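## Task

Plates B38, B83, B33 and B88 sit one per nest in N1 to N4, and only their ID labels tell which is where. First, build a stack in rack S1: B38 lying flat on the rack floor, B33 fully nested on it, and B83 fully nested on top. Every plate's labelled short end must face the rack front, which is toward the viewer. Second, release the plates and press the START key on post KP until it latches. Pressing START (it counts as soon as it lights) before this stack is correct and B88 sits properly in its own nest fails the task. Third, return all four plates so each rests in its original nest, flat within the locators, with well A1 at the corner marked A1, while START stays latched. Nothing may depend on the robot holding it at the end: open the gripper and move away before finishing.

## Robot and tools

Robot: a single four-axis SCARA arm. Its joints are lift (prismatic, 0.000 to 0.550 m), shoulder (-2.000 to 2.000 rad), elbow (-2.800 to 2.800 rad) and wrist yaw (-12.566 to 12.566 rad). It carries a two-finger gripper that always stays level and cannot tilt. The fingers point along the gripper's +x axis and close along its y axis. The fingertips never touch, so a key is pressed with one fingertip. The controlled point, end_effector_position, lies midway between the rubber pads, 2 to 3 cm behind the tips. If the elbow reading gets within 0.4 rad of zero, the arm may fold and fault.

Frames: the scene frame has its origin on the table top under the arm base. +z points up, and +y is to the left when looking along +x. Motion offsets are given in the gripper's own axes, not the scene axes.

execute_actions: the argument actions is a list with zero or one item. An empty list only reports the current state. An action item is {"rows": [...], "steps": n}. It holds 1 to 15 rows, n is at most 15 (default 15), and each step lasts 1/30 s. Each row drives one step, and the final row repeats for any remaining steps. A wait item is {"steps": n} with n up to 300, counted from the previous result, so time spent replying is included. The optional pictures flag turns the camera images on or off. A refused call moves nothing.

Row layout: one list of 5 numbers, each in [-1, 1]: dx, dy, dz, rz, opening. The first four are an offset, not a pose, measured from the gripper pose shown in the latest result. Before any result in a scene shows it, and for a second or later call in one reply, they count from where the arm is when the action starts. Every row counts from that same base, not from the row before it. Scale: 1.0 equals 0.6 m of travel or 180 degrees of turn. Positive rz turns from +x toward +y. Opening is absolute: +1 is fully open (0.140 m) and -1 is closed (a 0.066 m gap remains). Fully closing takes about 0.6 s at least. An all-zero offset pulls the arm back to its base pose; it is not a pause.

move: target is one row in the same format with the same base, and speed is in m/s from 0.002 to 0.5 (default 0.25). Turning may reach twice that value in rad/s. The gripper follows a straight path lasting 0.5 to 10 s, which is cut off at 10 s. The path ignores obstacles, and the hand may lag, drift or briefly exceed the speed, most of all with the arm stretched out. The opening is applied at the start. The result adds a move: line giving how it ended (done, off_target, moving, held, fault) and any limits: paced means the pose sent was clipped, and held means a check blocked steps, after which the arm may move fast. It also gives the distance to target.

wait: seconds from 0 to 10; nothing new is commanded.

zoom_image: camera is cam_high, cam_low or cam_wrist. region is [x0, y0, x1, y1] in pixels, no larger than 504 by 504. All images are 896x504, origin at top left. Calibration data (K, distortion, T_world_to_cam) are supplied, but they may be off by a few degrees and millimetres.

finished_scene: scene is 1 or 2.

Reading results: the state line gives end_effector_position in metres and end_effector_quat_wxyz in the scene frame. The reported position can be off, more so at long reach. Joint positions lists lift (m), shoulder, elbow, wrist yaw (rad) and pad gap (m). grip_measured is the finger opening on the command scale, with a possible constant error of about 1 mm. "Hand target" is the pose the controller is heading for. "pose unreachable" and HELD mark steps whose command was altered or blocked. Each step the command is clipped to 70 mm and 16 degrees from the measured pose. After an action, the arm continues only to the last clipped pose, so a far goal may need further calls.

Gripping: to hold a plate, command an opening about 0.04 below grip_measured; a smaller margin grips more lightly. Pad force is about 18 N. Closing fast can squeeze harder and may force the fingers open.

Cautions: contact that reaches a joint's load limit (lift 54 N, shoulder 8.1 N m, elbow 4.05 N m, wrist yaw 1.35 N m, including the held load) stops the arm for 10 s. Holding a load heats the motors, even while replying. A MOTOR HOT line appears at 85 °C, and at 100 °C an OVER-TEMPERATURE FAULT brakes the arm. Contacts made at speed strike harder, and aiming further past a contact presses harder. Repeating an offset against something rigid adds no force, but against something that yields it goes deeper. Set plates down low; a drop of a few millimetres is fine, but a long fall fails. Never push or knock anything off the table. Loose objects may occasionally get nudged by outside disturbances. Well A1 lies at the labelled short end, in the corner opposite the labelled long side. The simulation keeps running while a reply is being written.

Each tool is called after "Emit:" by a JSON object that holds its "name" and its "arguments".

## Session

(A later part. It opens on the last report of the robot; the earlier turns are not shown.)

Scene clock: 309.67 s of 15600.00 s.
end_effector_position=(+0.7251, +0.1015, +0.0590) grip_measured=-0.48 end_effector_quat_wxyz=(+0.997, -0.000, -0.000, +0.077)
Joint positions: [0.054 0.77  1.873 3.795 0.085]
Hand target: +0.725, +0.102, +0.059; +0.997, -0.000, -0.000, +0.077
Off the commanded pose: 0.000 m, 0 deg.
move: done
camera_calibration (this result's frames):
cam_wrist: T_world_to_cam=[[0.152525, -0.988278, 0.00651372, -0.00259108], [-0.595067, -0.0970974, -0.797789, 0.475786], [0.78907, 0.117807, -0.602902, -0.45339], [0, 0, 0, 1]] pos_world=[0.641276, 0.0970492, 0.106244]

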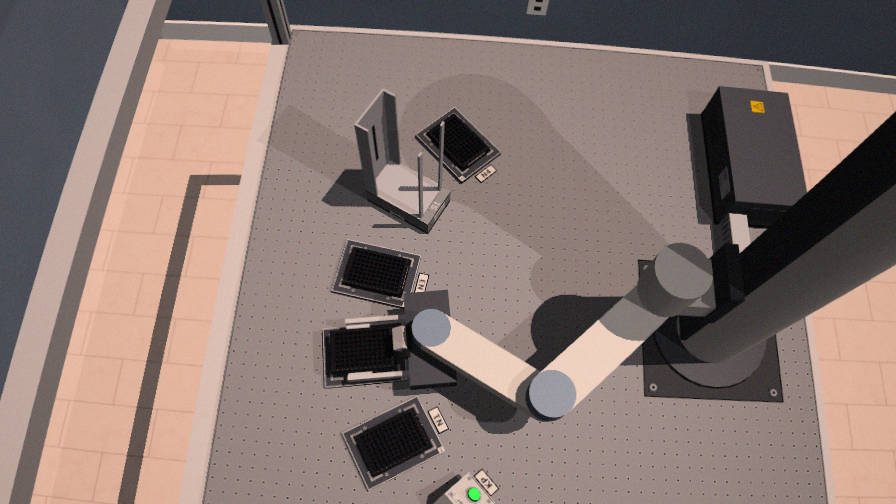

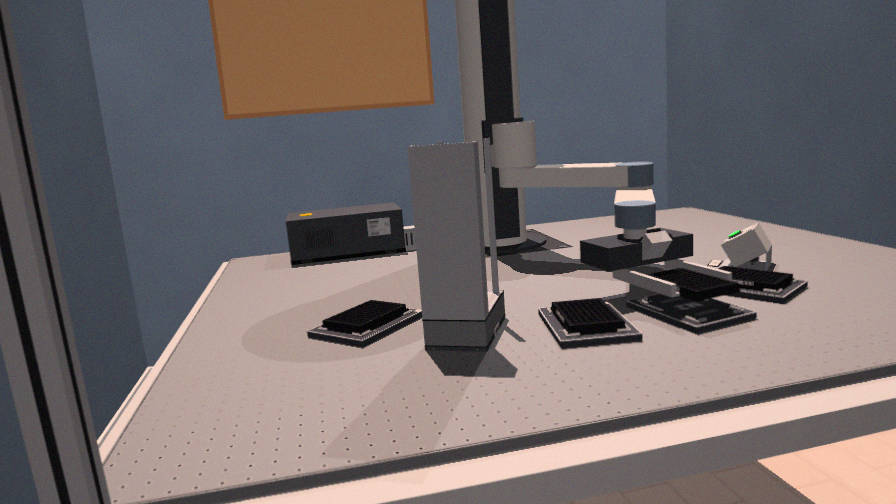

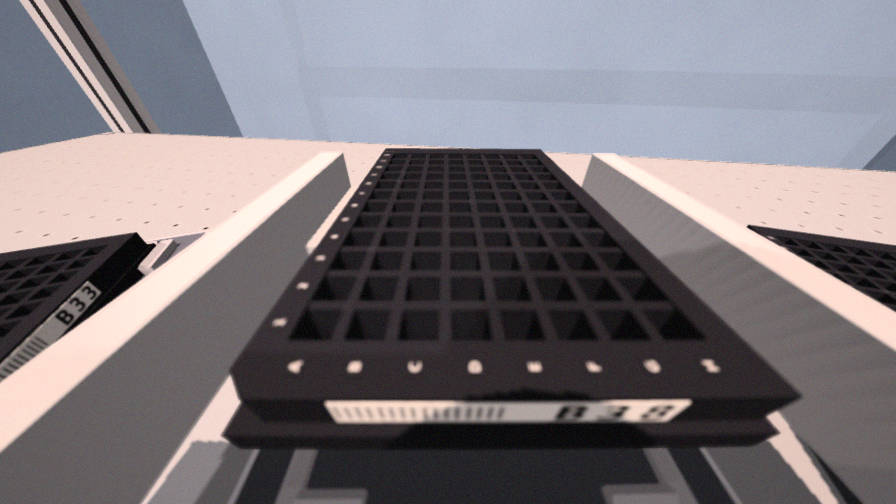

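Emit:
{"name": "move", "arguments": {"target": [0.0007,0,-0.0492,0,-0.54], "speed": 0.02}}

Emit:
{"name": "move", "arguments": {"target": [0,0,0,0,0.05]}}

Emit:
{"name": "move", "arguments": {"target": [0,0,0.12,0,0.05], "speed": 0.15}}

Emit:
{"name": "move", "arguments": {"target": [-0.2,0,0.03,0,0.05]}}

Scene clock: 317.67 s of 15600.00 s.
end_effector_position=(+0.7255, +0.1014, +0.0295) grip_measured=-0.48 end_effector_quat_wxyz=(+0.997, -0.000, -0.000, +0.077)
Joint positions: [0.024 0.768 1.875 3.793 0.085]
Hand target: +0.726, +0.102, +0.030; +0.997, -0.000, -0.000, +0.077
Off the commanded pose: 0.000 m, 0 deg.
After step 90, 3.30 s passed at rest.
move: done
camera_calibration (this result's frames):
cam_wrist: T_world_to_cam=[[0.152047, -0.988352, 0.00651372, -0.00220453], [-0.595114, -0.0968098, -0.797789, 0.452438], [0.789126, 0.117425, -0.602902, -0.471512], [0, 0, 0, 1]] pos_world=[0.64167, 0.096989, 0.0766881]

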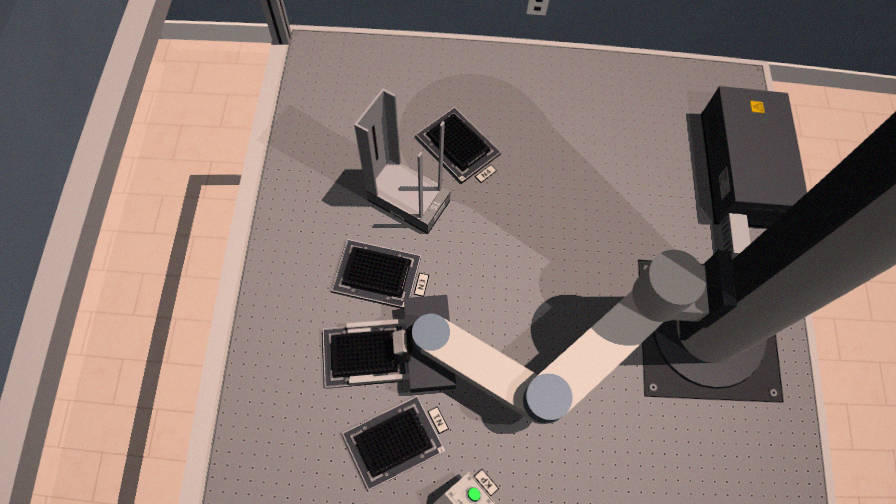

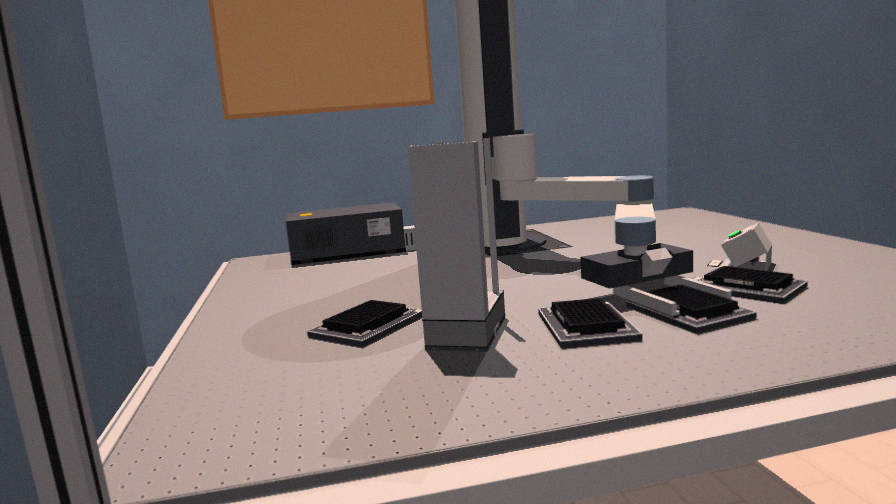

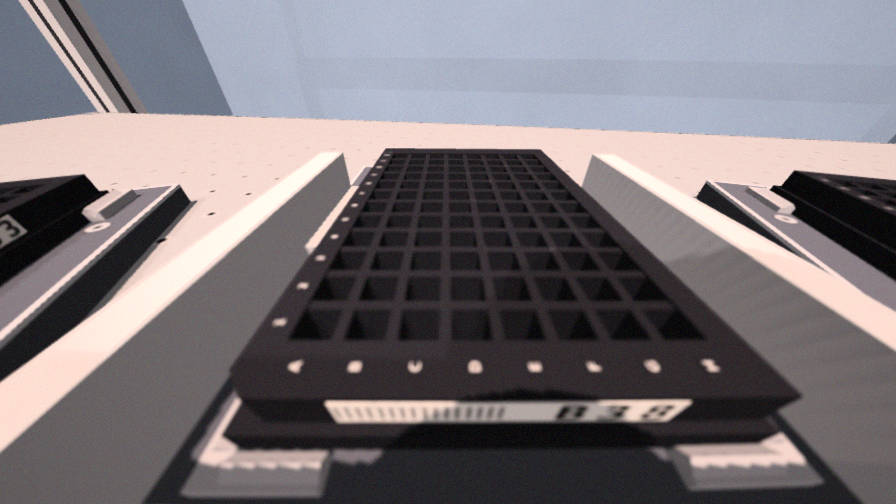

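Scene clock: 318.17 s of 15600.00 s.
end_effector_position=(+0.7255, +0.1014, +0.0295) grip_measured=+0.05 end_effector_quat_wxyz=(+0.997, -0.000, -0.000, +0.077)
Joint positions: [0.024 0.768 1.875 3.793 0.105]
Hand target: +0.726, +0.101, +0.029; +0.997, -0.000, -0.000, +0.077
Off the commanded pose: 0.000 m, 0 deg.
move: done
camera_calibration (this result's frames):
cam_wrist: T_world_to_cam=[[0.151992, -0.98836, 0.00651372, -0.00218221], [-0.59512, -0.0967766, -0.797789, 0.452433], [0.789133, 0.117381, -0.602902, -0.471507], [0, 0, 0, 1]] pos_world=[0.641665, 0.0969742, 0.0766881]

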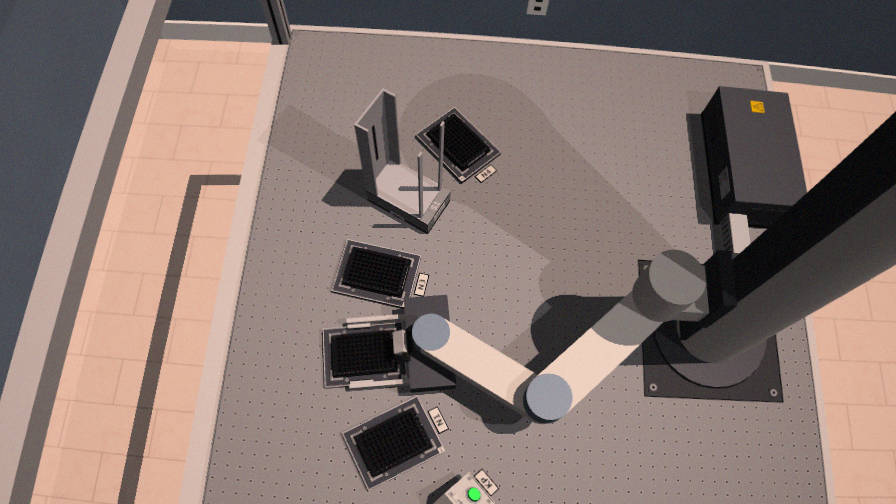

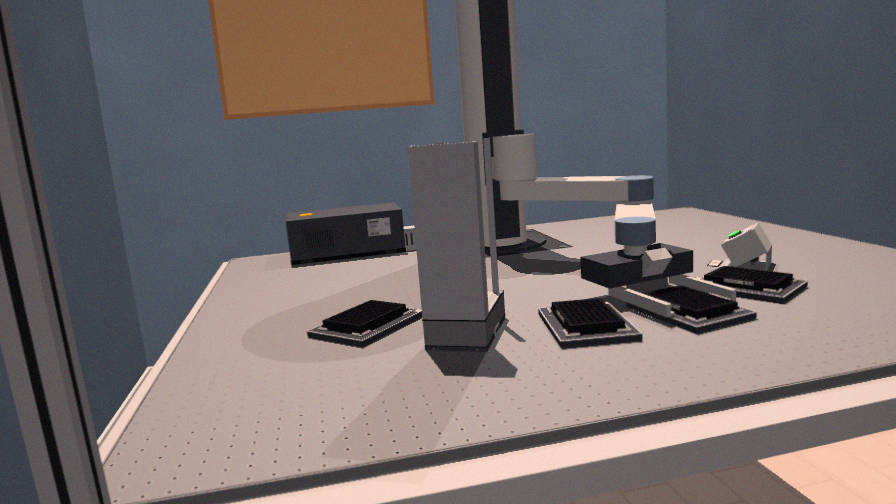

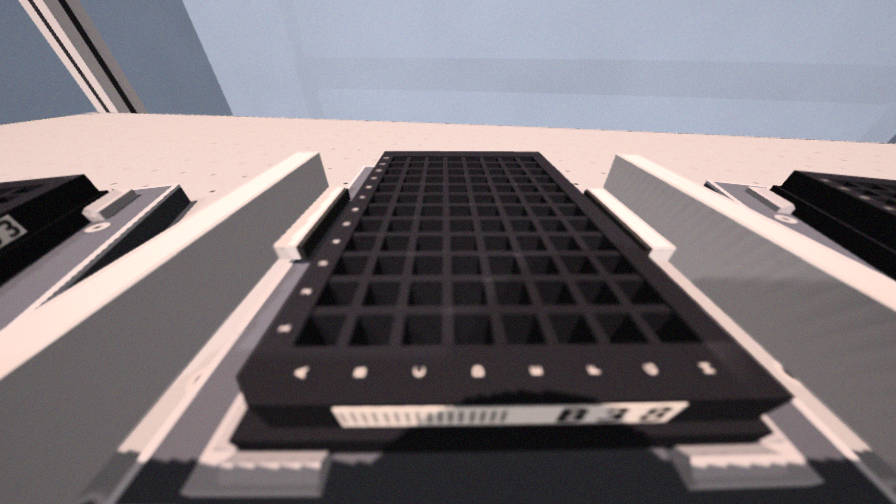

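Scene clock: 319.00 s of 15600.00 s.
end_effector_position=(+0.7255, +0.1014, +0.1016) grip_measured=+0.05 end_effector_quat_wxyz=(+0.997, -0.000, -0.000, +0.077)
Joint positions: [0.097 0.768 1.875 3.793 0.105]
Hand target: +0.726, +0.101, +0.101; +0.997, -0.000, -0.000, +0.077
Off the commanded pose: 0.000 m, 0 deg.
move: done
camera_calibration (this result's frames):
cam_wrist: T_world_to_cam=[[0.152026, -0.988355, 0.00651372, -0.00266537], [-0.595116, -0.0967969, -0.797789, 0.50993], [0.789129, 0.117408, -0.602902, -0.428061], [0, 0, 0, 1]] pos_world=[0.641668, 0.0969832, 0.148755]

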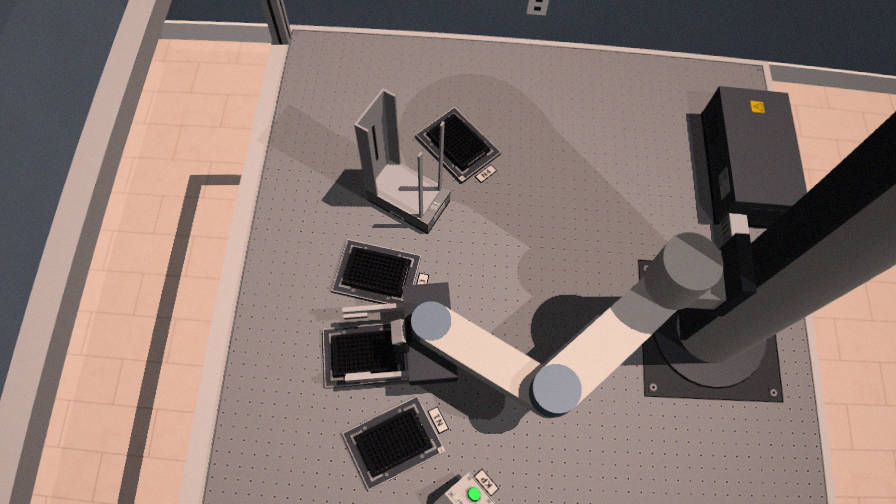

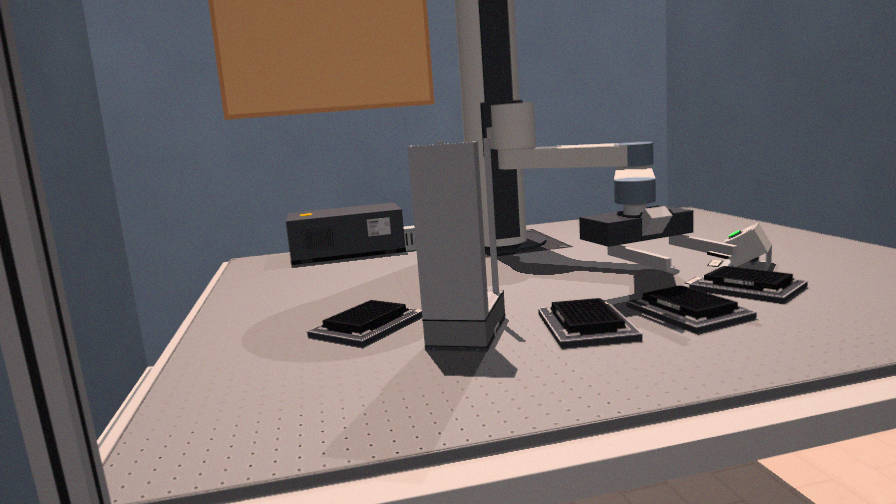

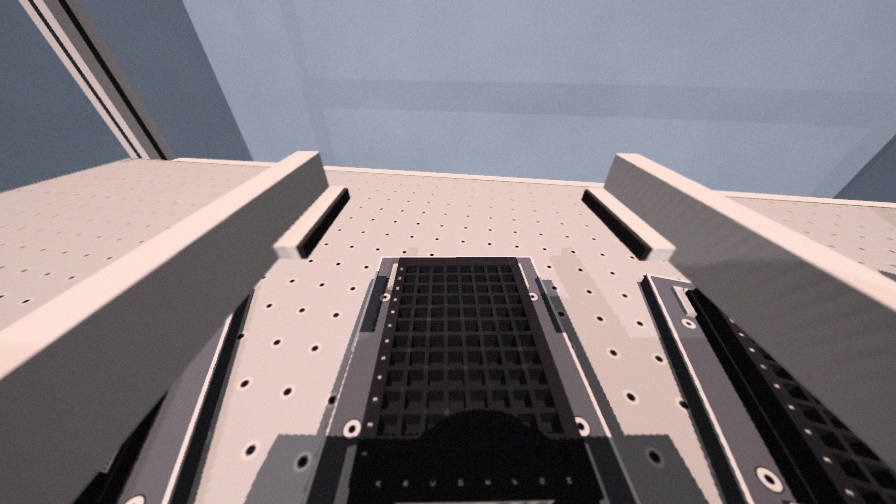

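Scene clock: 319.90 s of 15600.00 s.
end_effector_position=(+0.6069, +0.0830, +0.1196) grip_measured=+0.05 end_effector_quat_wxyz=(+0.997, -0.000, -0.000, +0.077)
Joint positions: [0.115 1.057 1.221 4.158 0.105]
Hand target: +0.607, +0.083, +0.120; +0.997, -0.000, -0.000, +0.077
Off the commanded pose: 0.000 m, 0 deg.
move: done
camera_calibration (this result's frames):
cam_wrist: T_world_to_cam=[[0.151869, -0.988379, 0.00651372, -0.00283215], [-0.595132, -0.0967023, -0.797789, 0.451933], [0.789148, 0.117283, -0.602902, -0.321457], [0, 0, 0, 1]] pos_world=[0.523067, 0.0786051, 0.166758]

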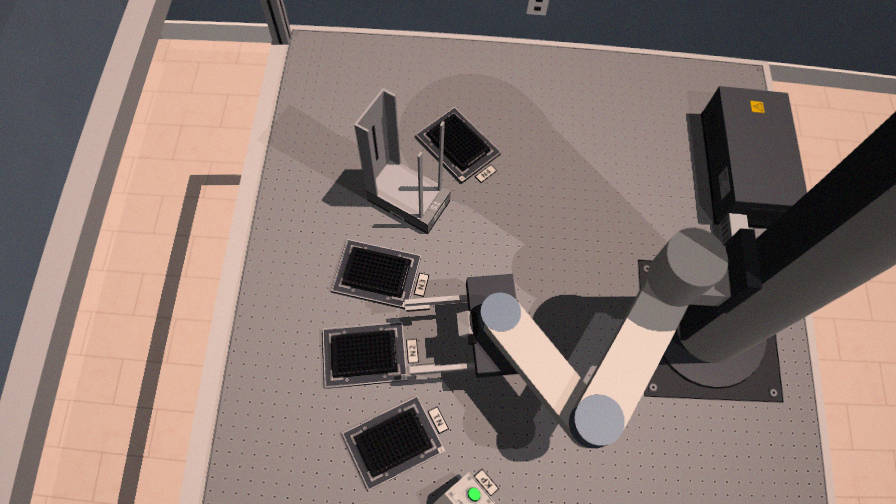

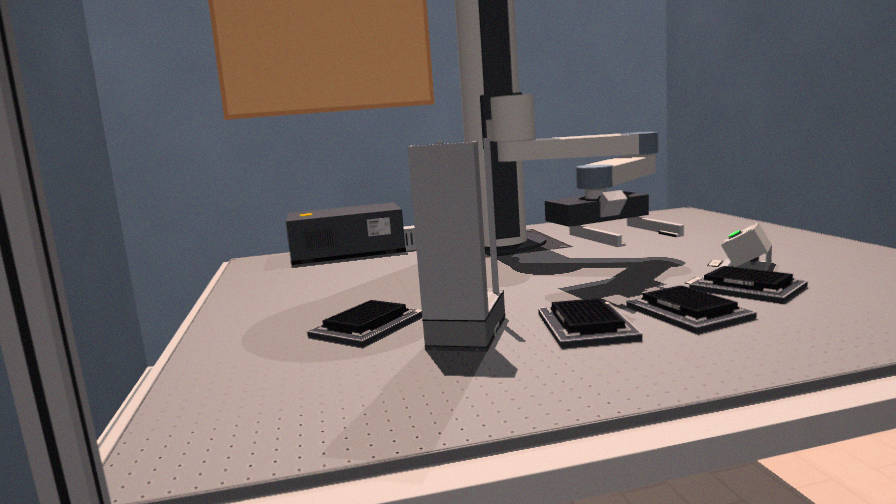

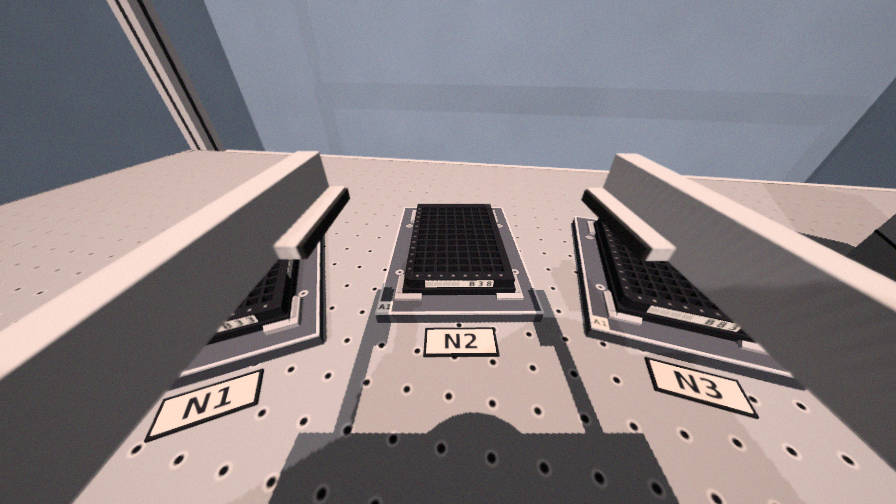

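Emit:
{"name": "finished_scene", "arguments": {"scene": 1}}

The scene is finished: the task was done.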